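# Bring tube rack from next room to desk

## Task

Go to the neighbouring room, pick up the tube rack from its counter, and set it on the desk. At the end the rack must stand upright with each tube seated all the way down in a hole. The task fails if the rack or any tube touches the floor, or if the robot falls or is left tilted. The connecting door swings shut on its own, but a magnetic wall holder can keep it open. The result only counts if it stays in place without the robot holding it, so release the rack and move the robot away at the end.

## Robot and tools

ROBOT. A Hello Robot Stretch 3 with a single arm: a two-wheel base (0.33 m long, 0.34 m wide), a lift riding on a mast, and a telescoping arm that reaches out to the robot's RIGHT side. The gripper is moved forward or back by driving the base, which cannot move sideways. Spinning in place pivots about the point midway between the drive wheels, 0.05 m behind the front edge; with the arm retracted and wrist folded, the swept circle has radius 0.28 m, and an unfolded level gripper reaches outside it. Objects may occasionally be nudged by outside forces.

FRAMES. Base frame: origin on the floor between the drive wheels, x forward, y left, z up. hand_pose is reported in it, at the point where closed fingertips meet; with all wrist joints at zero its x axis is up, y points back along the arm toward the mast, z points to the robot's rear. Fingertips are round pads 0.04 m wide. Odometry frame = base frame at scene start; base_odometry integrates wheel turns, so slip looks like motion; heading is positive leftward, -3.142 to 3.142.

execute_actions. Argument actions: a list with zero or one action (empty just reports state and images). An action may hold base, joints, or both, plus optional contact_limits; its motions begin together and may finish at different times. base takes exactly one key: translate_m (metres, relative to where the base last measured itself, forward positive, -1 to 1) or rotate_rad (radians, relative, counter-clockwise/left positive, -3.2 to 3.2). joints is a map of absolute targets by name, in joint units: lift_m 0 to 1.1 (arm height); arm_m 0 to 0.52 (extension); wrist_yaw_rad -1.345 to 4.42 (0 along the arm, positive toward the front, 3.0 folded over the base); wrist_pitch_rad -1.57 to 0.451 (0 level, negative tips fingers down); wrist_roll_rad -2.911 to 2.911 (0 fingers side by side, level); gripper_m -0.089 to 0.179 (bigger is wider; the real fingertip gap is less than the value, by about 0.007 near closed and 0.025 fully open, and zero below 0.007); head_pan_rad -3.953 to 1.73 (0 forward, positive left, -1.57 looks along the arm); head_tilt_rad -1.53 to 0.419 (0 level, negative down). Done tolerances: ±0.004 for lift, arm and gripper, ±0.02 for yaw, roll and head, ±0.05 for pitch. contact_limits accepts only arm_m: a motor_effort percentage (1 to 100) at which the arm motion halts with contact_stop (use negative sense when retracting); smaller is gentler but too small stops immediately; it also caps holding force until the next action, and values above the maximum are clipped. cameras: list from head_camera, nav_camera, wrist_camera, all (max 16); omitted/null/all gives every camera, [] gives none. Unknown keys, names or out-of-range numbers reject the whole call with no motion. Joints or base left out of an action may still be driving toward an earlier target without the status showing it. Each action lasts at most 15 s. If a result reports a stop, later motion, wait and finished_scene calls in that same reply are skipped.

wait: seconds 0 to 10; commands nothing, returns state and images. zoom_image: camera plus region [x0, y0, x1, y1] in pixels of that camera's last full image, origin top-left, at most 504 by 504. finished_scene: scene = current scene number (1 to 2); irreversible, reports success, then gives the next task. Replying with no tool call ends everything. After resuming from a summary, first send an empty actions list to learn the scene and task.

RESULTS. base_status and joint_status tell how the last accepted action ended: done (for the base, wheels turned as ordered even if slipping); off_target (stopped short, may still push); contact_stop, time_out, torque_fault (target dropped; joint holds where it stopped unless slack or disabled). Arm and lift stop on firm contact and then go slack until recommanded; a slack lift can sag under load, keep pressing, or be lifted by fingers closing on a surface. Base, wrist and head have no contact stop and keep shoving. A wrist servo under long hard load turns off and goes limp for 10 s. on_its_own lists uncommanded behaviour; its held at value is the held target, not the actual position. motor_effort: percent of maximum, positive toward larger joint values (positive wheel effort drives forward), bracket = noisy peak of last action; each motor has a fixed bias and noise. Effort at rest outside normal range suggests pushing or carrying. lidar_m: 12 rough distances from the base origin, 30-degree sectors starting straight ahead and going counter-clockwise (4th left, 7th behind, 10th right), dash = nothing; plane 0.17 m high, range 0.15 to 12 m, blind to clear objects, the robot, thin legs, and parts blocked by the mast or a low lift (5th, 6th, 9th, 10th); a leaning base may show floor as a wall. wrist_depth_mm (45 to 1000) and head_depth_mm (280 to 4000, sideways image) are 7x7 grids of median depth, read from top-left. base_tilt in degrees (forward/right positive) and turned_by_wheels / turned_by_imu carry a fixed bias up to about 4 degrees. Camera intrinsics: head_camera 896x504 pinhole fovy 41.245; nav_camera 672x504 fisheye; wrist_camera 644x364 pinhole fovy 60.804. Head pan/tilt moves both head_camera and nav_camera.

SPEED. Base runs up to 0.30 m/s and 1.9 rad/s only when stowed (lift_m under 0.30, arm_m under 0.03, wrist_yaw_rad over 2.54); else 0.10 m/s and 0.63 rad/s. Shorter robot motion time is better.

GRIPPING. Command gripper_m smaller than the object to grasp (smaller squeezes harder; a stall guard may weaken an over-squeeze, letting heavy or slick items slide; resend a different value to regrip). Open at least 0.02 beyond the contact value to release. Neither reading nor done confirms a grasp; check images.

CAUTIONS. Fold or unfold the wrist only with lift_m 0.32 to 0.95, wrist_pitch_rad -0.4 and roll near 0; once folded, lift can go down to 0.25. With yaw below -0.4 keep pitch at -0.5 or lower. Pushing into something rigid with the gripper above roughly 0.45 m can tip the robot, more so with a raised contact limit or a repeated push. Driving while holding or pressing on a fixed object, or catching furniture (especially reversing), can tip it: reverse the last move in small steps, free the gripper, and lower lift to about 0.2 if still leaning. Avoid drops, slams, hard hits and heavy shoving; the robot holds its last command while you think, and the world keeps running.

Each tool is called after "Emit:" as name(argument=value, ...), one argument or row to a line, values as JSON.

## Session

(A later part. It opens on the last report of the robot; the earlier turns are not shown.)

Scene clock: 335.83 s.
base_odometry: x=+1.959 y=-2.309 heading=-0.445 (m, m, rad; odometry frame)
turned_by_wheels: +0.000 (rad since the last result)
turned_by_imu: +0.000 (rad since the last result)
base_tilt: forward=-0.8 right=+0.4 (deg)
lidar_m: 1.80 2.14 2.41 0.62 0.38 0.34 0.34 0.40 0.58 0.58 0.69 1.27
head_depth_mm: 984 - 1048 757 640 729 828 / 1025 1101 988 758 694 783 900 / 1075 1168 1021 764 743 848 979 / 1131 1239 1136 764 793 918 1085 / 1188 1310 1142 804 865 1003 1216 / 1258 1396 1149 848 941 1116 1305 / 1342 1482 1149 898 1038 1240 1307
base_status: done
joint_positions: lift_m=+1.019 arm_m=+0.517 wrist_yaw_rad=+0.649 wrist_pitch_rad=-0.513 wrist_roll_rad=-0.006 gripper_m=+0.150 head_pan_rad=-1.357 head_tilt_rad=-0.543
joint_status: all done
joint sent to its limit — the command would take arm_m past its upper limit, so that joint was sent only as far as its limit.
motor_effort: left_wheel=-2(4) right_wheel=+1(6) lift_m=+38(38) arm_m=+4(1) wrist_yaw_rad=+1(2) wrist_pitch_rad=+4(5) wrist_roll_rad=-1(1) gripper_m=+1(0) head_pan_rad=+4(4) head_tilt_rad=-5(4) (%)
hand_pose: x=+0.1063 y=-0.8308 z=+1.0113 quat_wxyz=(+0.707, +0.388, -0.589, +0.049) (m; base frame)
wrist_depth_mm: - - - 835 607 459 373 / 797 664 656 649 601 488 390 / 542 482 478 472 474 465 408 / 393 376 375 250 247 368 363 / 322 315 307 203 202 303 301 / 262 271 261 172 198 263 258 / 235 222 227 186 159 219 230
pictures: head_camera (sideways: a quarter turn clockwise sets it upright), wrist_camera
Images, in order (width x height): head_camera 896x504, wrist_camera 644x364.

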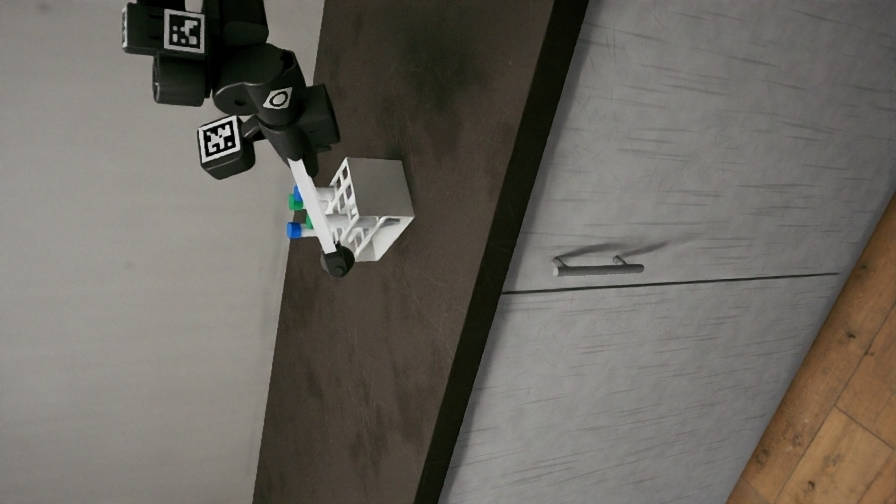

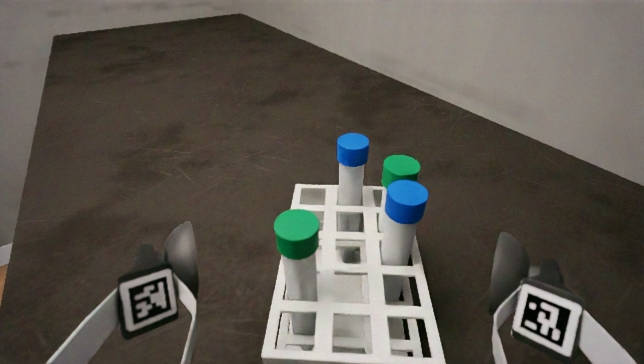

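Emit:
execute_actions(
  actions=[
    {"joints":{"lift_m":0.985}},
  ],
  cameras=[],
)

Emit:
execute_actions(
  actions=[
    {"joints":{"gripper_m":0.05}},
  ],
  cameras=["wrist_camera"],
)

Emit:
execute_actions(
  actions=[
    {"joints":{"arm_m":0.44}},
  ],
  cameras=[],
)

Emit:
execute_actions(
  actions=[
    {"joints":{"gripper_m":0.13}},
  ],
  cameras=[],
)

Emit:
execute_actions(
  actions=[
    {"base":{"translate_m":0.016},"joints":{"arm_m":0.462}},
  ],
  cameras=["wrist_camera","head_camera"],
)

Scene clock: 352.70 s.
base_odometry: x=+1.959 y=-2.309 heading=-0.445 (m, m, rad; odometry frame)
turned_by_wheels: +0.000 (rad since the last result)
turned_by_imu: +0.000 (rad since the last result)
base_tilt: forward=-0.8 right=+0.3 (deg)
lidar_m: 1.80 2.15 2.39 0.62 0.38 0.34 0.34 0.41 0.58 0.58 0.69 1.27
head_depth_mm: 982 1035 1015 756 640 730 827 / 1028 1105 - 757 693 783 898 / 1079 1170 884 763 744 847 978 / 1132 1236 1173 764 795 921 1081 / 1197 1307 1144 802 865 1007 1216 / 1259 1390 1153 847 940 1115 1300 / 1340 1485 1156 898 1041 1243 1311
base_status: not commanded
joint_positions: lift_m=+0.986 arm_m=+0.517 wrist_yaw_rad=+0.649 wrist_pitch_rad=-0.513 wrist_roll_rad=-0.006 gripper_m=+0.150 head_pan_rad=-1.357 head_tilt_rad=-0.543
joint_status: all done
motor_effort: left_wheel=-2(2) right_wheel=+0(1) lift_m=+12(34) arm_m=+4(3) wrist_yaw_rad=+1(1) wrist_pitch_rad=+4(5) wrist_roll_rad=+0(1) gripper_m=+1(0) head_pan_rad=+4(4) head_tilt_rad=-4(5) (%)
hand_pose: x=+0.1062 y=-0.8307 z=+0.9776 quat_wxyz=(+0.708, +0.388, -0.589, +0.049) (m; base frame)
wrist_depth_mm: - 922 894 789 598 462 374 / 615 560 558 550 545 472 388 / 410 411 407 382 218 398 386 / 320 321 318 182 181 312 311 / 263 268 261 157 166 255 255 / 223 230 219 165 141 223 219 / 199 189 188 129 126 186 195
pictures: none
No camera images: the call's "cameras" was empty. Leave "cameras" out to get every camera's image.

Scene clock: 354.20 s.
base_odometry: x=+1.959 y=-2.309 heading=-0.445 (m, m, rad; odometry frame)
turned_by_wheels: +0.000 (rad since the last result)
turned_by_imu: +0.000 (rad since the last result)
base_tilt: forward=-0.8 right=+0.4 (deg)
lidar_m: 1.79 2.15 2.41 0.62 0.38 0.34 0.34 0.41 0.58 0.58 0.69 1.26
head_depth_mm: 982 1040 1019 756 639 728 830 / 1027 1102 - 759 694 785 896 / 1079 1171 903 762 742 845 982 / 1132 1241 1139 766 794 920 1082 / 1194 1305 1142 803 868 1008 1219 / 1260 1390 1148 849 943 1117 1307 / 1335 1483 1151 901 1036 1241 1308
base_status: not commanded
joint_positions: lift_m=+0.986 arm_m=+0.517 wrist_yaw_rad=+0.649 wrist_pitch_rad=-0.512 wrist_roll_rad=-0.006 gripper_m=+0.051 head_pan_rad=-1.357 head_tilt_rad=-0.543
joint_status: all done
motor_effort: left_wheel=-2(2) right_wheel=+2(1) lift_m=+11(11) arm_m=+3(3) wrist_yaw_rad=+1(1) wrist_pitch_rad=+4(4) wrist_roll_rad=-1(0) gripper_m=-20(91) head_pan_rad=+5(4) head_tilt_rad=-4(5) (%)
hand_pose: x=+0.1064 y=-0.8309 z=+0.9779 quat_wxyz=(+0.707, +0.388, -0.589, +0.049) (m; base frame)
wrist_depth_mm: - 918 913 794 603 459 373 / 627 574 564 563 556 476 388 / 414 412 410 384 156 398 383 / 322 320 305 186 179 315 313 / 265 263 263 161 167 258 259 / 224 224 173 164 141 228 219 / 195 195 185 131 131 187 192
pictures: wrist_camera
Images, in order (width x height): wrist_camera 644x364.

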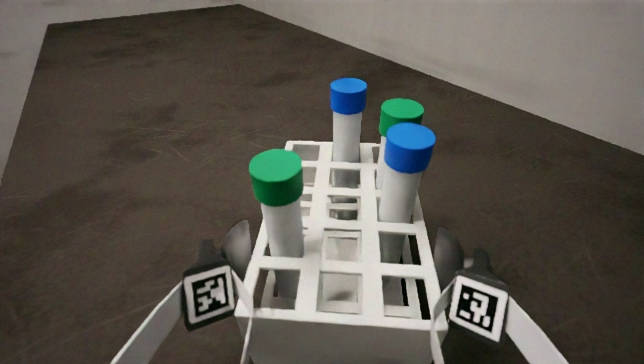

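Scene clock: 355.97 s.
base_odometry: x=+1.959 y=-2.309 heading=-0.445 (m, m, rad; odometry frame)
turned_by_wheels: +0.000 (rad since the last result)
turned_by_imu: +0.000 (rad since the last result)
base_tilt: forward=-0.9 right=+0.3 (deg)
lidar_m: 1.79 2.14 2.40 0.62 0.38 0.34 0.34 0.41 0.58 0.58 0.69 1.27
head_depth_mm: 981 1036 982 757 638 730 827 / 1027 1107 - 759 696 784 898 / 1077 1173 1053 761 744 847 984 / 1133 1236 1140 761 797 918 1083 / 1191 1314 1142 803 866 1009 1217 / 1265 1402 1147 850 942 1116 1303 / 1337 1482 1156 900 1034 1246 1308
base_status: not commanded
joint_positions: lift_m=+0.986 arm_m=+0.440 wrist_yaw_rad=+0.648 wrist_pitch_rad=-0.505 wrist_roll_rad=-0.006 gripper_m=+0.051 head_pan_rad=-1.357 head_tilt_rad=-0.543
joint_status: all done
motor_effort: left_wheel=-3(3) right_wheel=+3(4) lift_m=+12(12) arm_m=-2(1) wrist_yaw_rad=+3(2) wrist_pitch_rad=+1(4) wrist_roll_rad=+0(0) gripper_m=-18(18) head_pan_rad=+4(4) head_tilt_rad=-4(4) (%)
hand_pose: x=+0.1068 y=-0.7549 z=+0.9794 quat_wxyz=(+0.707, +0.385, -0.590, +0.051) (m; base frame)
wrist_depth_mm: - 987 937 866 694 524 429 / - 584 573 495 573 527 443 / - 414 416 195 132 407 402 / - 324 311 177 159 320 316 / - 266 265 153 165 263 261 / - 224 164 167 139 229 222 / - 195 188 150 142 189 192
pictures: none
No camera images: the call's "cameras" was empty. Leave "cameras" out to get every camera's image.

Scene clock: 357.27 s.
base_odometry: x=+1.959 y=-2.309 heading=-0.445 (m, m, rad; odometry frame)
turned_by_wheels: +0.000 (rad since the last result)
turned_by_imu: +0.000 (rad since the last result)
base_tilt: forward=-0.8 right=+0.4 (deg)
lidar_m: 1.79 2.15 2.40 0.62 0.38 0.34 0.34 0.40 0.58 0.58 0.69 1.27
head_depth_mm: 980 1037 981 755 639 730 828 / 1030 1104 - 758 696 782 898 / 1080 1174 1129 756 744 845 981 / 1133 1239 1136 743 797 920 1082 / 1191 1313 1140 804 867 1004 1218 / 1258 1394 1149 849 942 1117 1302 / 1335 1478 1159 899 1034 1241 1304
base_status: not commanded
joint_positions: lift_m=+0.986 arm_m=+0.440 wrist_yaw_rad=+0.648 wrist_pitch_rad=-0.513 wrist_roll_rad=-0.006 gripper_m=+0.130 head_pan_rad=-1.357 head_tilt_rad=-0.543
joint_status: all done
motor_effort: left_wheel=-2(3) right_wheel=+2(3) lift_m=+11(11) arm_m=-2(3) wrist_yaw_rad=+2(3) wrist_pitch_rad=+4(5) wrist_roll_rad=-1(0) gripper_m=+0(81) head_pan_rad=+4(5) head_tilt_rad=-5(4) (%)
hand_pose: x=+0.1061 y=-0.7539 z=+0.9777 quat_wxyz=(+0.708, +0.388, -0.589, +0.049) (m; base frame)
wrist_depth_mm: - 925 909 860 693 527 428 / - 566 556 552 552 523 448 / - 408 405 381 360 395 395 / - 319 308 190 199 312 311 / - 263 262 163 179 258 256 / - 226 181 165 170 - 218 / - 189 184 131 130 186 191
pictures: none
No camera images: the call's "cameras" was empty. Leave "cameras" out to get every camera's image.

Scene clock: 358.33 s.
base_odometry: x=+1.973 y=-2.316 heading=-0.445 (m, m, rad; odometry frame)
turned_by_wheels: +0.000 (rad since the last result)
turned_by_imu: +0.000 (rad since the last result)
base_tilt: forward=-0.9 right=+0.3 (deg)
lidar_m: 1.77 2.13 2.39 0.65 0.40 0.35 0.35 0.42 0.58 0.58 0.69 1.28
head_depth_mm: 985 1044 981 757 651 736 836 / 1036 1109 - 759 703 790 906 / 1083 1181 1126 743 751 855 995 / 1136 1243 1142 764 808 927 1090 / 1198 1316 1142 805 875 1017 1243 / 1261 1402 1148 851 951 1124 1302 / 1340 1486 1156 901 1049 1260 1307
base_status: done
joint_positions: lift_m=+0.986 arm_m=+0.462 wrist_yaw_rad=+0.649 wrist_pitch_rad=-0.513 wrist_roll_rad=-0.006 gripper_m=+0.130 head_pan_rad=-1.357 head_tilt_rad=-0.543
joint_status: all done
motor_effort: left_wheel=-1(4) right_wheel=+1(5) lift_m=+11(12) arm_m=+4(0) wrist_yaw_rad=+1(2) wrist_pitch_rad=+5(4) wrist_roll_rad=-1(0) gripper_m=-1(0) head_pan_rad=+4(4) head_tilt_rad=-4(4) (%)
hand_pose: x=+0.1062 y=-0.7753 z=+0.9776 quat_wxyz=(+0.708, +0.388, -0.589, +0.049) (m; base frame)
wrist_depth_mm: - 917 889 847 676 517 415 / - 564 558 554 543 505 438 / - 409 407 364 400 398 397 / - 320 317 189 124 312 311 / - 263 103 163 147 259 256 / - 227 209 142 153 - 219 / - 189 183 123 119 187 191
pictures: head_camera (sideways: a quarter turn clockwise sets it upright), wrist_camera
Images, in order (width x height): head_camera 896x504, wrist_camera 644x364.

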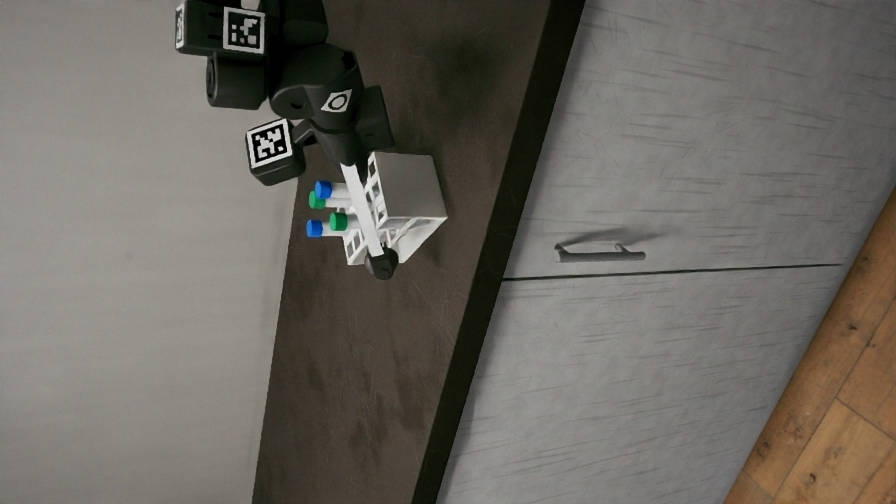

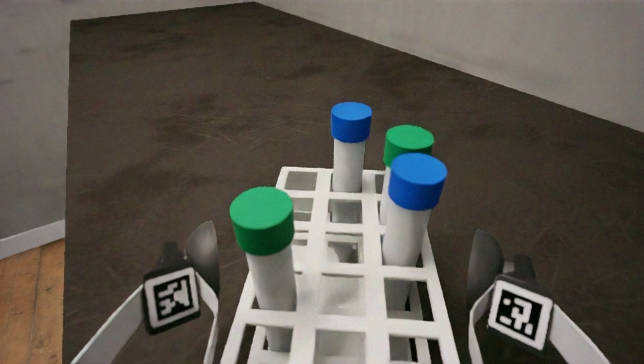

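Emit:
execute_actions(
  actions=[
    {"joints":{"gripper_m":0.045}},
  ],
  cameras=[],
)

Emit:
execute_actions(
  actions=[
    {"joints":{"lift_m":1.02}},
  ],
  cameras=["wrist_camera","head_camera"],
)

Scene clock: 366.70 s.
base_odometry: x=+1.973 y=-2.316 heading=-0.445 (m, m, rad; odometry frame)
turned_by_wheels: +0.000 (rad since the last result)
turned_by_imu: +0.000 (rad since the last result)
base_tilt: forward=-0.8 right=+0.3 (deg)
lidar_m: 1.78 2.12 2.40 0.65 0.40 0.35 0.35 0.42 0.58 0.58 0.69 1.28
head_depth_mm: 985 1044 985 757 652 738 835 / 1027 1105 - 761 699 790 906 / 1079 1176 1128 745 750 854 990 / 1136 1246 1141 763 807 928 1094 / 1198 1315 1143 804 873 1017 1245 / 1262 1398 1149 850 952 1126 1306 / 1339 1486 1153 903 1048 1256 1303
base_status: not commanded
joint_positions: lift_m=+0.986 arm_m=+0.462 wrist_yaw_rad=+0.649 wrist_pitch_rad=-0.511 wrist_roll_rad=-0.006 gripper_m=+0.046 head_pan_rad=-1.357 head_tilt_rad=-0.543
joint_status: all done
motor_effort: left_wheel=-2(1) right_wheel=+1(2) lift_m=+12(12) arm_m=+3(3) wrist_yaw_rad=+1(2) wrist_pitch_rad=+3(4) wrist_roll_rad=+0(1) gripper_m=-21(95) head_pan_rad=+4(4) head_tilt_rad=-5(5) (%)
hand_pose: x=+0.1064 y=-0.7756 z=+0.9782 quat_wxyz=(+0.707, +0.387, -0.589, +0.050) (m; base frame)
wrist_depth_mm: - 925 925 838 663 514 419 / - 573 562 562 552 512 435 / - 410 409 369 402 403 397 / - 322 320 183 124 315 312 / - 264 102 169 139 259 258 / - 225 117 142 144 227 220 / - 194 153 145 119 188 191
pictures: none
No camera images: the call's "cameras" was empty. Leave "cameras" out to get every camera's image.

Scene clock: 367.83 s.
base_odometry: x=+1.973 y=-2.316 heading=-0.445 (m, m, rad; odometry frame)
turned_by_wheels: +0.000 (rad since the last result)
turned_by_imu: +0.000 (rad since the last result)
base_tilt: forward=-0.8 right=+0.4 (deg)
lidar_m: 1.78 2.13 2.40 0.65 0.40 0.35 0.35 0.42 0.58 0.58 0.69 1.28
head_depth_mm: 985 - 1042 759 652 737 836 / 1034 1108 937 759 701 791 907 / 1079 1168 780 752 752 854 990 / 1133 1243 1102 766 807 929 1095 / 1196 1314 1139 805 870 1012 1241 / 1273 1395 1148 848 952 1122 1303 / 1342 1486 1155 900 1049 1260 1309
base_status: not commanded
joint_positions: lift_m=+1.019 arm_m=+0.462 wrist_yaw_rad=+0.649 wrist_pitch_rad=-0.522 wrist_roll_rad=-0.006 gripper_m=+0.049 head_pan_rad=-1.357 head_tilt_rad=-0.543
joint_status: all done
motor_effort: left_wheel=-2(2) right_wheel=+2(2) lift_m=+39(39) arm_m=+3(3) wrist_yaw_rad=+2(3) wrist_pitch_rad=+7(8) wrist_roll_rad=+0(1) gripper_m=-19(21) head_pan_rad=+5(4) head_tilt_rad=-4(5) (%)
hand_pose: x=+0.1054 y=-0.7742 z=+1.0092 quat_wxyz=(+0.708, +0.391, -0.587, +0.045) (m; base frame)
wrist_depth_mm: - - - 893 679 512 417 / - 650 634 630 628 542 437 / - 470 466 420 459 455 432 / - 370 366 183 119 359 360 / - 305 193 156 128 296 297 / - 260 98 138 140 258 254 / - 225 198 126 126 216 222
pictures: head_camera (sideways: a quarter turn clockwise sets it upright), wrist_camera
Images, in order (width x height): head_camera 896x504, wrist_camera 644x364.

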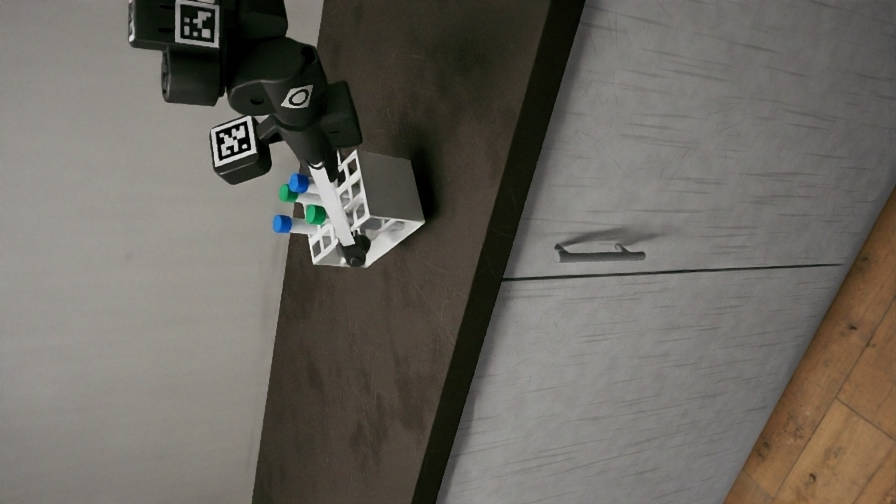

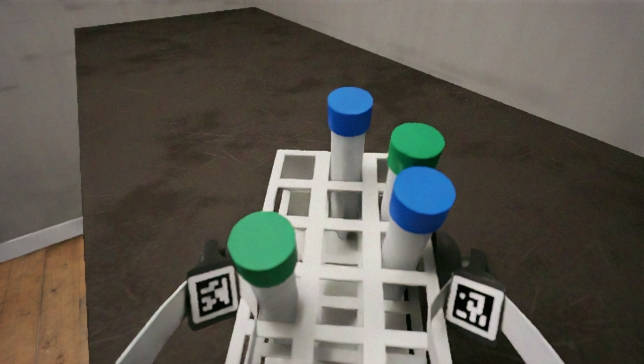

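Emit:
execute_actions(
  actions=[
    {"joints":{"lift_m":0.985}},
  ],
  cameras=[],
)

Emit:
execute_actions(
  actions=[
    {"joints":{"gripper_m":0.13}},
  ],
  cameras=["wrist_camera"],
)

Emit:
execute_actions(
  actions=[
    {"base":{"translate_m":-0.008},"joints":{"arm_m":0.451}},
  ],
  cameras=[],
)

Emit:
execute_actions(
  actions=[
    {"joints":{"gripper_m":0.05}},
  ],
  cameras=["wrist_camera"],
)

Emit:
execute_actions(
  actions=[
    {"joints":{"lift_m":1.03}},
  ],
  cameras=["wrist_camera","head_camera"],
)

Scene clock: 379.30 s.
base_odometry: x=+1.973 y=-2.316 heading=-0.445 (m, m, rad; odometry frame)
turned_by_wheels: +0.000 (rad since the last result)
turned_by_imu: +0.000 (rad since the last result)
base_tilt: forward=-0.8 right=+0.3 (deg)
lidar_m: 1.78 2.13 2.40 0.65 0.40 0.35 0.35 0.42 0.58 0.58 0.69 1.28
head_depth_mm: 983 1044 986 758 652 737 836 / 1034 1106 - 758 700 790 909 / 1083 1175 1132 750 749 854 991 / 1142 1247 1140 766 805 929 1093 / 1197 1311 1140 804 873 1017 1238 / 1269 1399 1149 851 950 1122 1295 / 1345 1490 1154 898 1046 1257 1306
base_status: not commanded
joint_positions: lift_m=+0.986 arm_m=+0.462 wrist_yaw_rad=+0.649 wrist_pitch_rad=-0.493 wrist_roll_rad=-0.006 gripper_m=+0.049 head_pan_rad=-1.357 head_tilt_rad=-0.543
joint_status: all done
motor_effort: left_wheel=-1(1) right_wheel=+1(1) lift_m=+9(37) arm_m=+3(3) wrist_yaw_rad=+2(2) wrist_pitch_rad=-2(8) wrist_roll_rad=-1(1) gripper_m=-18(20) head_pan_rad=+4(5) head_tilt_rad=-5(5) (%)
hand_pose: x=+0.1080 y=-0.7776 z=+0.9821 quat_wxyz=(+0.707, +0.382, -0.593, +0.056) (m; base frame)
wrist_depth_mm: - - - 878 669 518 417 / - 615 605 604 597 530 435 / - 431 431 383 421 426 417 / - 334 332 183 126 326 326 / - 273 102 159 132 268 266 / - 230 109 142 141 229 226 / - 199 187 125 135 192 196
pictures: none
No camera images: the call's "cameras" was empty. Leave "cameras" out to get every camera's image.

Scene clock: 380.60 s.
base_odometry: x=+1.973 y=-2.316 heading=-0.445 (m, m, rad; odometry frame)
turned_by_wheels: +0.000 (rad since the last result)
turned_by_imu: +0.000 (rad since the last result)
base_tilt: forward=-0.9 right=+0.3 (deg)
lidar_m: 1.78 2.13 2.40 0.65 0.40 0.35 0.35 0.42 0.58 0.58 0.69 1.28
head_depth_mm: 985 1045 981 756 652 738 835 / 1035 1114 - 760 700 791 909 / 1079 1180 1130 744 753 856 989 / 1134 1245 1138 765 808 928 1090 / 1201 1324 1142 805 872 1017 1245 / 1264 1398 1150 849 950 1126 1303 / 1339 1497 1153 900 1043 1252 1301
base_status: not commanded
joint_positions: lift_m=+0.986 arm_m=+0.462 wrist_yaw_rad=+0.649 wrist_pitch_rad=-0.513 wrist_roll_rad=-0.006 gripper_m=+0.130 head_pan_rad=-1.357 head_tilt_rad=-0.543
joint_status: all done
motor_effort: left_wheel=-1(1) right_wheel=+1(1) lift_m=+11(11) arm_m=+3(3) wrist_yaw_rad=+1(2) wrist_pitch_rad=+4(5) wrist_roll_rad=+0(1) gripper_m=-1(79) head_pan_rad=+4(4) head_tilt_rad=-5(4) (%)
hand_pose: x=+0.1062 y=-0.7754 z=+0.9777 quat_wxyz=(+0.707, +0.388, -0.589, +0.049) (m; base frame)
wrist_depth_mm: - 924 910 827 678 515 418 / - 561 562 554 552 511 439 / - 408 406 364 397 399 397 / - 319 318 189 124 314 312 / - 263 101 163 151 258 257 / - 227 130 142 161 - 220 / - 188 183 123 144 187 191
pictures: wrist_camera
Images, in order (width x height): wrist_camera 644x364.

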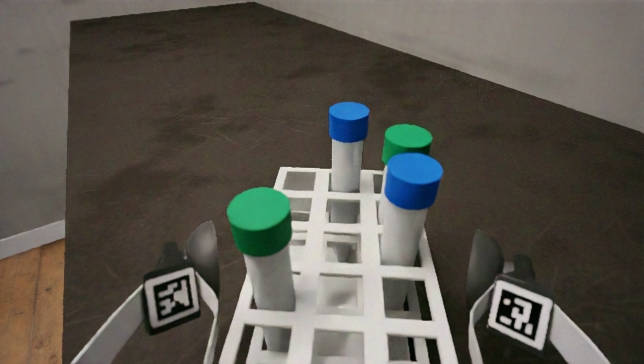

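Scene clock: 382.70 s.
base_odometry: x=+1.966 y=-2.312 heading=-0.445 (m, m, rad; odometry frame)
turned_by_wheels: +0.000 (rad since the last result)
turned_by_imu: +0.000 (rad since the last result)
base_tilt: forward=-0.8 right=+0.4 (deg)
lidar_m: 1.78 2.14 2.40 0.64 0.39 0.35 0.35 0.41 0.58 0.58 0.69 1.27
head_depth_mm: 985 1042 985 757 639 733 830 / 1028 1108 - 759 697 788 903 / 1081 1175 1093 751 748 848 987 / 1128 1237 1136 741 799 922 1086 / 1196 1316 1140 806 871 1011 1249 / 1260 1394 1144 851 947 1119 1306 / 1333 1480 1156 898 1040 1251 1305
base_status: done
joint_positions: lift_m=+0.986 arm_m=+0.451 wrist_yaw_rad=+0.649 wrist_pitch_rad=-0.513 wrist_roll_rad=-0.006 gripper_m=+0.130 head_pan_rad=-1.357 head_tilt_rad=-0.543
joint_status: all done
motor_effort: left_wheel=-2(7) right_wheel=+1(5) lift_m=+12(11) arm_m=-2(4) wrist_yaw_rad=+2(2) wrist_pitch_rad=+4(5) wrist_roll_rad=-1(1) gripper_m=+1(1) head_pan_rad=+4(4) head_tilt_rad=-4(4) (%)
hand_pose: x=+0.1062 y=-0.7648 z=+0.9777 quat_wxyz=(+0.708, +0.388, -0.589, +0.049) (m; base frame)
wrist_depth_mm: - 912 902 847 684 523 421 / - 574 564 553 546 512 442 / - 409 406 383 377 398 393 / - 320 305 193 143 312 310 / - 263 252 163 157 260 257 / - 227 156 139 171 - 219 / - 189 183 119 152 186 191
pictures: none
No camera images: the call's "cameras" was empty. Leave "cameras" out to get every camera's image.

Scene clock: 384.00 s.
base_odometry: x=+1.966 y=-2.312 heading=-0.445 (m, m, rad; odometry frame)
turned_by_wheels: +0.000 (rad since the last result)
turned_by_imu: +0.000 (rad since the last result)
base_tilt: forward=-0.8 right=+0.3 (deg)
lidar_m: 1.78 2.13 2.40 0.64 0.39 0.35 0.35 0.41 0.58 0.58 0.69 1.27
head_depth_mm: 986 1044 982 757 639 733 833 / 1028 1107 - 761 698 788 901 / 1078 1176 1095 751 748 849 986 / 1136 1241 1136 741 797 923 1084 / 1191 1318 1141 806 869 1012 1246 / 1259 1395 1150 849 946 1116 1307 / 1337 1484 1158 900 1042 1250 1304
base_status: not commanded
joint_positions: lift_m=+0.986 arm_m=+0.451 wrist_yaw_rad=+0.649 wrist_pitch_rad=-0.513 wrist_roll_rad=-0.006 gripper_m=+0.051 head_pan_rad=-1.357 head_tilt_rad=-0.543
joint_status: all done
motor_effort: left_wheel=-1(2) right_wheel=+1(2) lift_m=+11(11) arm_m=-2(3) wrist_yaw_rad=+1(1) wrist_pitch_rad=+4(4) wrist_roll_rad=-1(0) gripper_m=-20(93) head_pan_rad=+5(5) head_tilt_rad=-4(4) (%)
hand_pose: x=+0.1063 y=-0.7648 z=+0.9777 quat_wxyz=(+0.707, +0.388, -0.589, +0.049) (m; base frame)
wrist_depth_mm: - 924 896 854 690 522 423 / - 564 557 557 548 517 447 / - 410 408 367 379 400 397 / - 319 307 191 142 314 311 / - 263 254 157 152 259 257 / - 224 134 149 141 223 219 / - 194 184 148 152 186 191
pictures: wrist_camera
Images, in order (width x height): wrist_camera 644x364.

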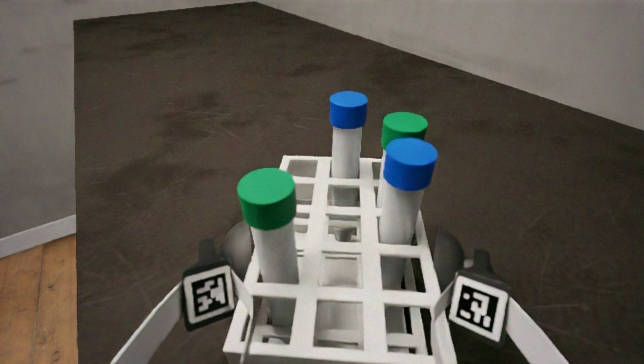

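Scene clock: 385.23 s.
base_odometry: x=+1.966 y=-2.312 heading=-0.445 (m, m, rad; odometry frame)
turned_by_wheels: +0.000 (rad since the last result)
turned_by_imu: +0.000 (rad since the last result)
base_tilt: forward=-0.8 right=+0.3 (deg)
lidar_m: 1.78 2.13 2.40 0.63 0.39 0.35 0.35 0.41 0.58 0.58 0.69 1.27
head_depth_mm: 982 - 1048 757 639 734 832 / 1028 1107 932 759 700 788 900 / 1085 1173 768 760 748 852 985 / 1130 1240 808 762 794 926 1087 / 1192 1316 1144 804 871 1011 1237 / 1264 1395 1153 850 948 1118 1301 / 1331 1493 1156 900 1038 1245 1311
base_status: not commanded
joint_positions: lift_m=+1.029 arm_m=+0.451 wrist_yaw_rad=+0.649 wrist_pitch_rad=-0.523 wrist_roll_rad=-0.006 gripper_m=+0.051 head_pan_rad=-1.357 head_tilt_rad=-0.543
joint_status: all done
motor_effort: left_wheel=-2(2) right_wheel=+1(1) lift_m=+38(40) arm_m=-2(2) wrist_yaw_rad=+2(1) wrist_pitch_rad=+8(8) wrist_roll_rad=-1(1) gripper_m=-19(19) head_pan_rad=+4(4) head_tilt_rad=-4(4) (%)
hand_pose: x=+0.1054 y=-0.7635 z=+1.0191 quat_wxyz=(+0.708, +0.391, -0.587, +0.045) (m; base frame)
wrist_depth_mm: - - - 928 686 521 422 / - 674 667 656 651 550 444 / - 491 487 194 139 480 449 / - 386 386 182 125 376 373 / - 318 112 159 146 313 311 / - 278 132 138 137 274 265 / - 242 189 157 180 224 233
pictures: head_camera (sideways: a quarter turn clockwise sets it upright), wrist_camera
Images, in order (width x height): head_camera 896x504, wrist_camera 644x364.

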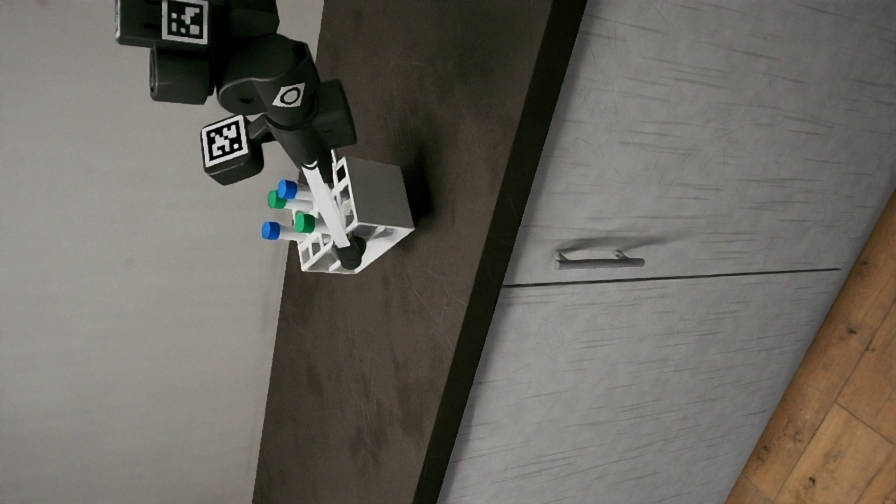

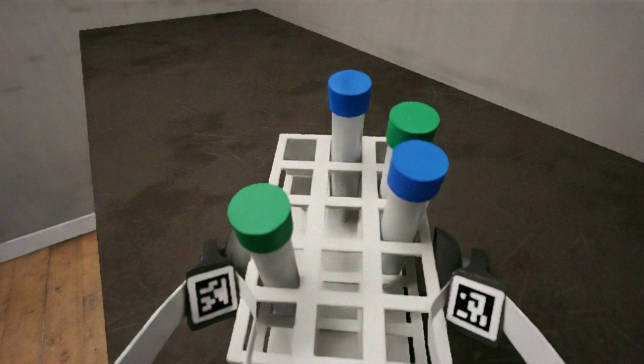

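Emit:
execute_actions(
  actions=[
    {"joints":{"arm_m":0.0,"wrist_pitch_rad":-0.63,"wrist_yaw_rad":1.0}},
  ],
  cameras=["wrist_camera"],
)

Emit:
execute_actions(
  actions=[
    {"base":{"rotate_rad":1.15},"joints":{"wrist_yaw_rad":1.57,"head_pan_rad":0,"head_tilt_rad":-0.8}},
  ],
  cameras=["wrist_camera"],
)

Emit:
execute_actions(
  actions=[
    {"base":{"translate_m":1},"joints":{"lift_m":0.95}},
  ],
  cameras=[],
)

Emit:
execute_actions(
  actions=[
    {"base":{"translate_m":0.95}},
  ],
  cameras=[],
)

Emit:
execute_actions(
  actions=[
    {"base":{"rotate_rad":1.7}},
  ],
)

Scene clock: 403.53 s.
base_odometry: x=+1.966 y=-2.312 heading=-0.445 (m, m, rad; odometry frame)
turned_by_wheels: +0.000 (rad since the last result)
turned_by_imu: +0.000 (rad since the last result)
base_tilt: forward=-0.8 right=+0.4 (deg)
lidar_m: 1.79 2.14 2.40 0.64 0.39 0.35 0.35 0.41 0.58 0.58 0.69 1.27
head_depth_mm: 986 1066 1110 833 - - - / 1029 1116 1125 760 697 770 - / 1081 1171 1135 760 740 809 - / 1132 1239 1138 765 - - - / 1194 1318 1144 808 835 - 366 / 1261 1397 1148 854 898 355 314 / 1334 1484 1155 898 994 363 765
base_status: not commanded
joint_positions: lift_m=+1.029 arm_m=+0.000 wrist_yaw_rad=+1.000 wrist_pitch_rad=-0.651 wrist_roll_rad=-0.006 gripper_m=+0.051 head_pan_rad=-1.357 head_tilt_rad=-0.543
joint_status: all done
motor_effort: left_wheel=-2(2) right_wheel=+2(2) lift_m=+39(39) arm_m=-3(3) wrist_yaw_rad=+1(4) wrist_pitch_rad=+7(7) wrist_roll_rad=-1(0) gripper_m=-17(17) head_pan_rad=+4(4) head_tilt_rad=-4(5) (%)
hand_pose: x=+0.1378 y=-0.2476 z=+0.9935 quat_wxyz=(+0.698, +0.519, -0.477, +0.124) (m; base frame)
wrist_depth_mm: - - - - 833 589 588 / - - - - 887 524 453 / - - - 192 135 566 392 / - - - 183 125 585 414 / - - 108 159 146 607 426 / - - 132 139 136 575 440 / - - 190 157 181 665 453
pictures: wrist_camera
Images, in order (width x height): wrist_camera 644x364.

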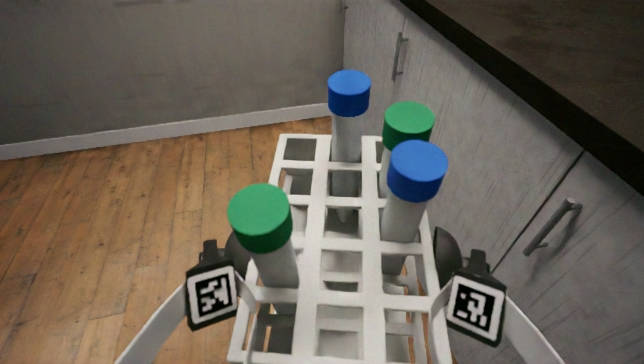

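Scene clock: 406.33 s.
base_odometry: x=+1.966 y=-2.312 heading=+0.705 (m, m, rad; odometry frame)
turned_by_wheels: +1.150 (rad since the last result)
turned_by_imu: +1.142 (rad since the last result)
base_tilt: forward=-0.8 right=+0.3 (deg)
lidar_m: 2.40 0.55 0.37 0.35 0.35 0.44 0.58 0.59 0.74 1.59 1.81 2.29
head_depth_mm: 2424 2746 2303 1850 1496 362 1116 / 2395 2645 2291 1830 1540 1318 1156 / 2319 2641 2303 1841 1542 1322 1161 / 2168 2484 2289 1854 1547 1325 1158 / 2131 2400 2277 1858 1544 1322 1161 / 2078 2374 2287 1846 1545 1322 1165 / 2053 2370 2234 1652 1440 1277 1139
base_status: done
joint_positions: lift_m=+1.029 arm_m=+0.000 wrist_yaw_rad=+1.568 wrist_pitch_rad=-0.651 wrist_roll_rad=-0.006 gripper_m=+0.051 head_pan_rad=-0.007 head_tilt_rad=-0.790
joint_status: all done
motor_effort: left_wheel=-2(9) right_wheel=+2(6) lift_m=+39(39) arm_m=-3(3) wrist_yaw_rad=+2(1) wrist_pitch_rad=+7(7) wrist_roll_rad=-1(1) gripper_m=-18(17) head_pan_rad=+5(51) head_tilt_rad=-6(30) (%)
hand_pose: x=+0.1678 y=-0.1458 z=+0.9935 quat_wxyz=(+0.635, +0.632, -0.312, +0.315) (m; base frame)
wrist_depth_mm: 645 983 - - - - - / 639 961 - - - - - / 628 959 - 194 135 - - / 617 937 - 182 122 - - / 611 911 112 158 146 - - / 607 892 132 138 136 - - / 600 822 190 157 180 - -
pictures: wrist_camera
Images, in order (width x height): wrist_camera 644x364.

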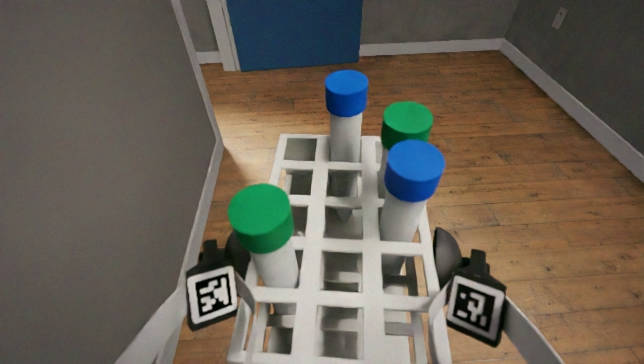

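Scene clock: 417.30 s.
base_odometry: x=+2.728 y=-1.664 heading=+0.705 (m, m, rad; odometry frame)
turned_by_wheels: +0.000 (rad since the last result)
turned_by_imu: +0.006 (rad since the last result)
base_tilt: forward=-0.8 right=+0.4 (deg)
lidar_m: 1.42 1.43 0.48 0.45 0.46 0.58 1.28 1.59 1.80 1.68 1.70 1.72
head_depth_mm: 1472 1689 1963 1831 1541 376 329 / 1424 1650 1924 1849 1538 1299 1142 / 1287 1464 1714 1832 1543 1328 1159 / 1258 1427 1662 1829 1536 1321 1164 / 1230 1394 1615 1802 1544 1323 1164 / 1208 1366 1569 1762 1549 1326 1161 / 1183 1334 1531 1752 1543 1332 1163
base_status: done
joint_positions: lift_m=+0.951 arm_m=+0.000 wrist_yaw_rad=+1.568 wrist_pitch_rad=-0.652 wrist_roll_rad=-0.006 gripper_m=+0.051 head_pan_rad=-0.007 head_tilt_rad=-0.790
joint_status: all done
motor_effort: left_wheel=-2(6) right_wheel=+1(5) lift_m=+12(37) arm_m=-2(2) wrist_yaw_rad=+2(2) wrist_pitch_rad=+7(7) wrist_roll_rad=+0(0) gripper_m=-18(18) head_pan_rad=+4(4) head_tilt_rad=-6(7) (%)
hand_pose: x=+0.1677 y=-0.1458 z=+0.9148 quat_wxyz=(+0.635, +0.632, -0.312, +0.315) (m; base frame)
wrist_depth_mm: - - - - - - - / - - - - - - - / - - - 193 138 - - / - - - 182 125 - - / - - 112 159 146 - - / 722 - 132 138 136 - - / 716 979 189 157 180 - 991
pictures: none
No camera images: the call's "cameras" was empty. Leave "cameras" out to get every camera's image.

Scene clock: 427.77 s.
base_odometry: x=+3.451 y=-1.049 heading=+0.705 (m, m, rad; odometry frame)
turned_by_wheels: +0.000 (rad since the last result)
turned_by_imu: +0.005 (rad since the last result)
base_tilt: forward=-0.8 right=+0.4 (deg)
lidar_m: 0.49 0.49 0.60 1.87 0.69 0.69 1.57 2.50 1.70 1.58 1.03 0.54
head_depth_mm: 425 488 571 691 883 377 328 / 416 476 556 667 837 1070 1140 / 407 465 540 645 802 1060 1161 / 398 453 525 623 768 1005 1160 / 390 442 511 605 739 952 1140 / 382 432 497 586 711 906 1130 / 374 423 485 568 686 865 1120
base_status: done
joint_positions: lift_m=+0.951 arm_m=+0.000 wrist_yaw_rad=+1.568 wrist_pitch_rad=-0.652 wrist_roll_rad=-0.006 gripper_m=+0.051 head_pan_rad=-0.007 head_tilt_rad=-0.790
joint_status: not commanded
motor_effort: left_wheel=-2(5) right_wheel=+1(5) lift_m=+12(12) arm_m=-2(2) wrist_yaw_rad=+2(1) wrist_pitch_rad=+7(7) wrist_roll_rad=+0(1) gripper_m=-16(18) head_pan_rad=+4(4) head_tilt_rad=-6(6) (%)
hand_pose: x=+0.1677 y=-0.1458 z=+0.9148 quat_wxyz=(+0.635, +0.632, -0.312, +0.315) (m; base frame)
wrist_depth_mm: 376 388 404 418 427 579 593 / 420 435 452 454 488 665 667 / 473 491 517 193 138 765 768 / 544 572 580 182 125 911 936 / 647 676 112 158 146 - - / 797 821 132 138 136 - - / - - 190 157 180 969 -
pictures: none
No camera images: the call's "cameras" was empty. Leave "cameras" out to get every camera's image.

Scene clock: 431.43 s.
base_odometry: x=+3.451 y=-1.049 heading=+2.405 (m, m, rad; odometry frame)
turned_by_wheels: +1.700 (rad since the last result)
turned_by_imu: +1.689 (rad since the last result)
base_tilt: forward=-0.8 right=+0.3 (deg)
lidar_m: 2.82 0.69 0.79 2.38 2.19 1.63 1.58 0.90 0.51 0.49 0.50 0.66
head_depth_mm: 1921 1946 1978 1775 1529 376 329 / 2766 2770 2277 1847 1539 1294 1137 / 2847 3025 2290 1836 1535 1322 1158 / 2855 3016 2264 1838 1539 1323 1159 / 2834 3054 2297 1847 1540 1331 1168 / 2830 3038 2303 1846 1541 1325 1161 / 2820 3047 2315 1850 1542 1277 1165
base_status: done
joint_positions: lift_m=+0.951 arm_m=+0.000 wrist_yaw_rad=+1.568 wrist_pitch_rad=-0.652 wrist_roll_rad=-0.006 gripper_m=+0.051 head_pan_rad=-0.007 head_tilt_rad=-0.790
joint_status: not commanded
motor_effort: left_wheel=-2(8) right_wheel=+2(6) lift_m=+13(12) arm_m=-2(3) wrist_yaw_rad=+2(1) wrist_pitch_rad=+7(7) wrist_roll_rad=-1(0) gripper_m=-18(18) head_pan_rad=+5(5) head_tilt_rad=-6(6) (%)
hand_pose: x=+0.1677 y=-0.1458 z=+0.9148 quat_wxyz=(+0.635, +0.632, -0.312, +0.315) (m; base frame)
wrist_depth_mm: - - - - - - 391 / 624 - - - - - 394 / 637 - - 194 135 697 392 / 729 921 - 182 123 602 397 / 923 953 112 158 145 604 395 / - - 132 138 136 525 395 / - - 190 157 181 605 396
pictures: head_camera (sideways: a quarter turn clockwise sets it upright), nav_camera (sideways: a quarter turn counterclockwise sets it upright), wrist_camera
Images, in order (width x height): head_camera 896x504, nav_camera 672x504, wrist_camera 644x364.

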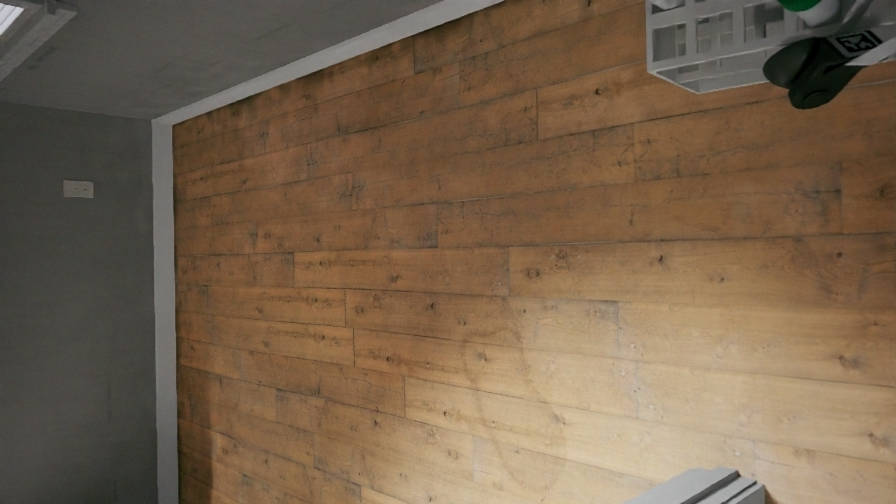

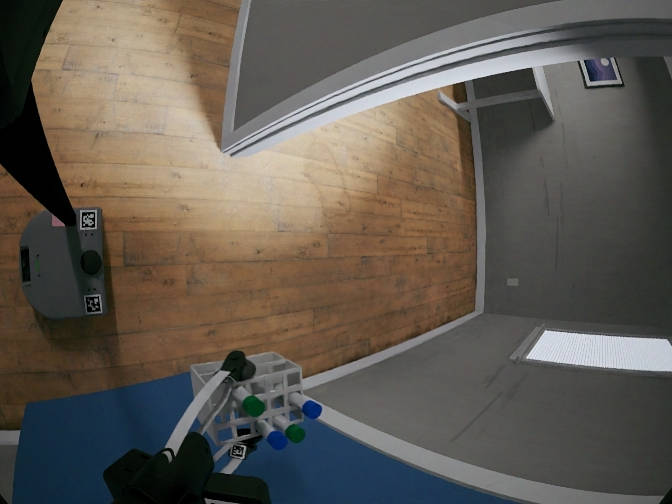

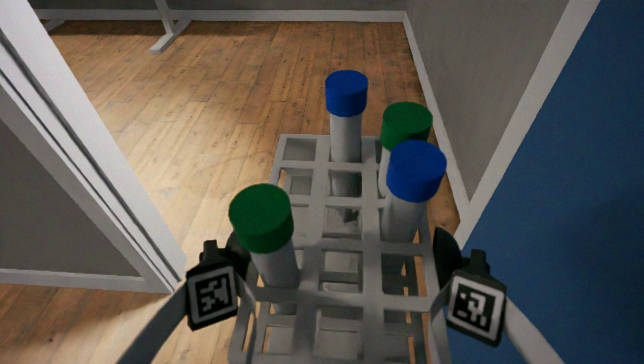

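Emit:
execute_actions(
  actions=[
    {"base":{"translate_m":1}},
  ],
  cameras=[],
)

Emit:
execute_actions(
  actions=[
    {"base":{"rotate_rad":1.02}},
  ],
  cameras=[],
)

Emit:
execute_actions(
  actions=[
    {"base":{"translate_m":1}},
  ],
  cameras=[],
)

Emit:
execute_actions(
  actions=[
    {"base":{"translate_m":0.9},"joints":{"head_pan_rad":-1.4}},
  ],
  cameras=[],
)

Emit:
execute_actions(
  actions=[
    {"base":{"rotate_rad":0.53},"joints":{"wrist_yaw_rad":0.6}},
  ],
)

Scene clock: 451.97 s.
base_odometry: x=+2.711 y=-0.377 heading=+2.405 (m, m, rad; odometry frame)
turned_by_wheels: +0.000 (rad since the last result)
turned_by_imu: +0.006 (rad since the last result)
base_tilt: forward=-0.8 right=+0.4 (deg)
lidar_m: 2.19 2.20 3.11 1.16 0.52 0.59 2.39 0.67 0.62 0.68 0.72 1.01
head_depth_mm: 1895 2083 2052 1833 1536 377 329 / 1930 2205 2298 1840 1546 1306 1137 / 1947 2208 2297 1844 1534 1319 1161 / 1924 2198 2305 1836 1539 1330 1157 / 1925 2190 2292 1847 1542 1332 1156 / 1929 2187 2299 1856 1549 1325 1163 / 1922 2184 2294 1856 1547 1329 1165
base_status: done
joint_positions: lift_m=+0.951 arm_m=+0.000 wrist_yaw_rad=+1.568 wrist_pitch_rad=-0.652 wrist_roll_rad=-0.006 gripper_m=+0.051 head_pan_rad=-0.007 head_tilt_rad=-0.790
joint_status: not commanded
motor_effort: left_wheel=-3(6) right_wheel=+1(5) lift_m=+12(12) arm_m=-3(3) wrist_yaw_rad=+2(2) wrist_pitch_rad=+7(7) wrist_roll_rad=-1(1) gripper_m=-17(18) head_pan_rad=+4(4) head_tilt_rad=-6(6) (%)
hand_pose: x=+0.1677 y=-0.1458 z=+0.9148 quat_wxyz=(+0.635, +0.632, -0.312, +0.315) (m; base frame)
wrist_depth_mm: - - - - - - 700 / - - - - - - 693 / - - - 193 135 - 694 / - - - 182 125 - 679 / - - 112 158 146 - 667 / - - 132 138 136 909 678 / - - 189 157 182 980 665
pictures: none
No camera images: the call's "cameras" was empty. Leave "cameras" out to get every camera's image.

Scene clock: 454.57 s.
base_odometry: x=+2.711 y=-0.377 heading=-2.858 (m, m, rad; odometry frame)
turned_by_wheels: +1.020 (rad since the last result)
turned_by_imu: +1.013 (rad since the last result)
base_tilt: forward=-0.8 right=+0.3 (deg)
lidar_m: 3.10 1.29 0.52 0.55 2.60 0.68 0.62 0.68 0.71 0.97 2.19 2.20
head_depth_mm: 2527 2697 2260 1841 1538 377 329 / 2823 2927 2292 1843 1536 1297 1138 / 3214 3028 2283 1841 1538 1324 1167 / 3233 2987 2286 1846 1550 1324 1160 / 3099 3062 2300 1840 1540 1321 1164 / 2925 3048 2303 1860 1549 1329 1162 / 2740 2937 2305 1861 1542 1331 1161
base_status: done
joint_positions: lift_m=+0.951 arm_m=+0.000 wrist_yaw_rad=+1.568 wrist_pitch_rad=-0.652 wrist_roll_rad=-0.006 gripper_m=+0.051 head_pan_rad=-0.007 head_tilt_rad=-0.790
joint_status: not commanded
motor_effort: left_wheel=-2(9) right_wheel=+2(4) lift_m=+13(13) arm_m=-2(3) wrist_yaw_rad=+2(2) wrist_pitch_rad=+7(7) wrist_roll_rad=-1(1) gripper_m=-18(18) head_pan_rad=+4(5) head_tilt_rad=-6(7) (%)
hand_pose: x=+0.1677 y=-0.1458 z=+0.9148 quat_wxyz=(+0.635, +0.632, -0.312, +0.315) (m; base frame)
wrist_depth_mm: - - - - - - - / - - - - - - - / - - - 194 135 - - / - - - 183 125 - - / - - 112 159 146 - - / 905 - 132 138 137 - - / 820 - 190 157 181 - -
pictures: none
No camera images: the call's "cameras" was empty. Leave "cameras" out to get every camera's image.

Scene clock: 465.53 s.
base_odometry: x=+1.751 y=-0.656 heading=-2.859 (m, m, rad; odometry frame)
turned_by_wheels: +0.000 (rad since the last result)
turned_by_imu: +0.006 (rad since the last result)
base_tilt: forward=-0.8 right=+0.3 (deg)
lidar_m: 2.10 2.22 1.17 0.85 0.84 0.86 1.60 1.55 1.61 1.76 1.70 1.34
head_depth_mm: 1211 2133 2204 1833 1543 376 328 / 1408 2421 2264 1833 1547 1292 1137 / 1900 2547 2276 1846 1546 1322 1159 / 2304 2636 2282 1841 1535 1326 1160 / 2204 2483 2292 1843 1537 1335 1164 / 2086 2319 2289 1844 1551 1323 1168 / 1966 2189 2288 1857 1551 1328 1164
base_status: done
joint_positions: lift_m=+0.951 arm_m=+0.000 wrist_yaw_rad=+1.568 wrist_pitch_rad=-0.652 wrist_roll_rad=-0.006 gripper_m=+0.051 head_pan_rad=-0.007 head_tilt_rad=-0.790
joint_status: not commanded
motor_effort: left_wheel=-2(5) right_wheel=+2(6) lift_m=+12(12) arm_m=-2(2) wrist_yaw_rad=+2(1) wrist_pitch_rad=+7(7) wrist_roll_rad=-1(1) gripper_m=-18(18) head_pan_rad=+4(5) head_tilt_rad=-6(6) (%)
hand_pose: x=+0.1677 y=-0.1458 z=+0.9148 quat_wxyz=(+0.635, +0.632, -0.312, +0.315) (m; base frame)
wrist_depth_mm: - - - - - - - / - - - - - - - / - - - 193 135 - - / - - - 182 125 - - / - - 112 158 145 - - / - - 132 138 136 - - / - - 190 157 181 976 -
pictures: none
No camera images: the call's "cameras" was empty. Leave "cameras" out to get every camera's image.

Scene clock: 475.50 s.
base_odometry: x=+0.886 y=-0.907 heading=-2.859 (m, m, rad; odometry frame)
turned_by_wheels: +0.000 (rad since the last result)
turned_by_imu: +0.005 (rad since the last result)
base_tilt: forward=-0.8 right=+0.3 (deg)
lidar_m: 1.21 1.44 1.50 1.31 1.28 1.32 2.41 2.33 1.76 0.87 1.26 1.31
head_depth_mm: 1326 1489 1802 1894 - - 1141 / 1271 780 657 1882 - - 1131 / 1212 780 636 1793 1540 - 1122 / 1123 783 613 1261 1474 - 1125 / 1080 784 593 1698 1575 - 1106 / 1059 784 595 1648 1590 - 384 / 1025 787 595 1554 1557 367 338
base_status: done
joint_positions: lift_m=+0.951 arm_m=+0.000 wrist_yaw_rad=+1.568 wrist_pitch_rad=-0.652 wrist_roll_rad=-0.006 gripper_m=+0.051 head_pan_rad=-1.393 head_tilt_rad=-0.790
joint_status: all done
motor_effort: left_wheel=-2(6) right_wheel=+1(5) lift_m=+12(12) arm_m=-2(2) wrist_yaw_rad=+1(2) wrist_pitch_rad=+7(7) wrist_roll_rad=-1(1) gripper_m=-17(17) head_pan_rad=-4(50) head_tilt_rad=-6(6) (%)
hand_pose: x=+0.1677 y=-0.1458 z=+0.9148 quat_wxyz=(+0.635, +0.632, -0.312, +0.315) (m; base frame)
wrist_depth_mm: - - - - - 314 269 / - - - - - - 902 / - - - 193 135 - - / - - - 182 125 - - / - - 112 158 146 - - / - - 132 138 136 - - / - - 189 157 181 - 989
pictures: none
No camera images: the call's "cameras" was empty. Leave "cameras" out to get every camera's image.

Scene clock: 477.43 s.
base_odometry: x=+0.886 y=-0.907 heading=-2.329 (m, m, rad; odometry frame)
turned_by_wheels: +0.530 (rad since the last result)
turned_by_imu: +0.526 (rad since the last result)
base_tilt: forward=-0.8 right=+0.3 (deg)
lidar_m: 1.44 1.51 1.31 1.26 1.32 2.40 2.32 1.77 0.87 1.26 1.32 1.22
head_depth_mm: 1028 777 590 1605 - - - / 1045 778 590 1653 - - 1121 / 1058 777 592 1665 - - 1144 / 1074 780 592 1666 - 1276 1158 / 1081 784 594 1647 422 1298 1165 / 1090 787 594 1757 1528 1334 1160 / 1103 787 616 1779 1560 1321 1166
base_status: done
joint_positions: lift_m=+0.951 arm_m=+0.000 wrist_yaw_rad=+0.602 wrist_pitch_rad=-0.652 wrist_roll_rad=-0.006 gripper_m=+0.051 head_pan_rad=-1.393 head_tilt_rad=-0.790
joint_status: all done
motor_effort: left_wheel=-2(8) right_wheel=+1(4) lift_m=+12(12) arm_m=-2(3) wrist_yaw_rad=-1(3) wrist_pitch_rad=+7(8) wrist_roll_rad=-1(0) gripper_m=-18(18) head_pan_rad=-4(4) head_tilt_rad=-6(6) (%)
hand_pose: x=+0.0855 y=-0.3012 z=+0.9148 quat_wxyz=(+0.709, +0.415, -0.570, -0.017) (m; base frame)
wrist_depth_mm: - - - 308 279 274 272 / - - - - - 232 210 / - - - 196 135 - 884 / - - - 183 122 - 991 / - - 112 158 146 - - / - - 132 138 136 - - / - - 190 157 181 982 832
pictures: head_camera (sideways: a quarter turn clockwise sets it upright), nav_camera (sideways: a quarter turn counterclockwise sets it upright), wrist_camera
Images, in order (width x height): head_camera 896x504, nav_camera 672x504, wrist_camera 644x364.

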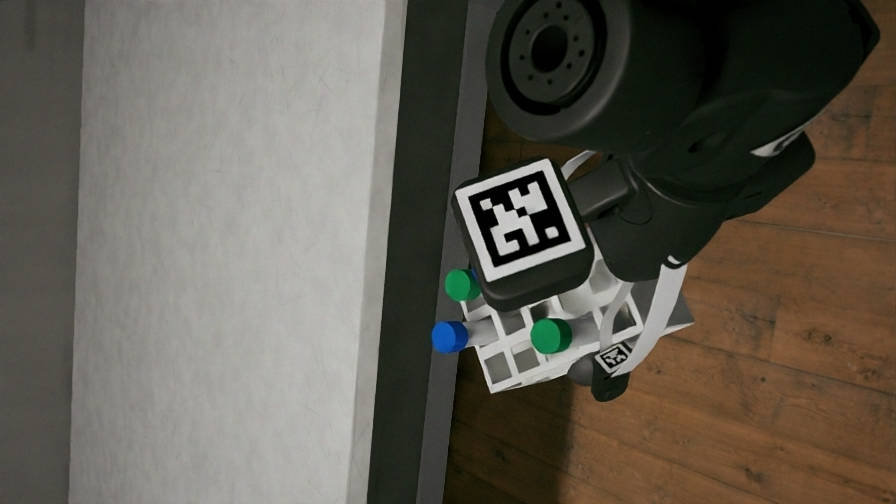

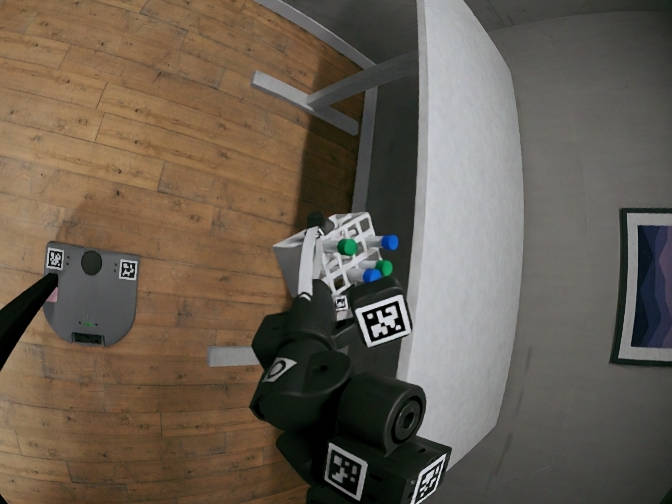

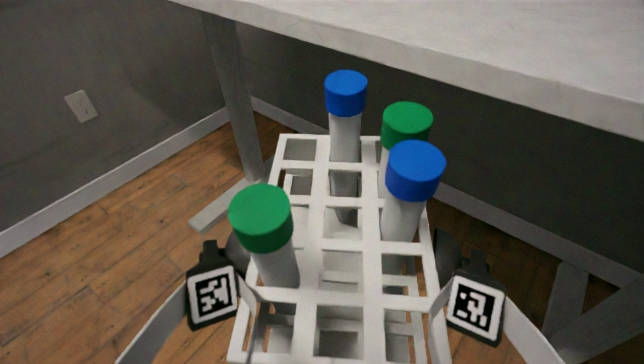

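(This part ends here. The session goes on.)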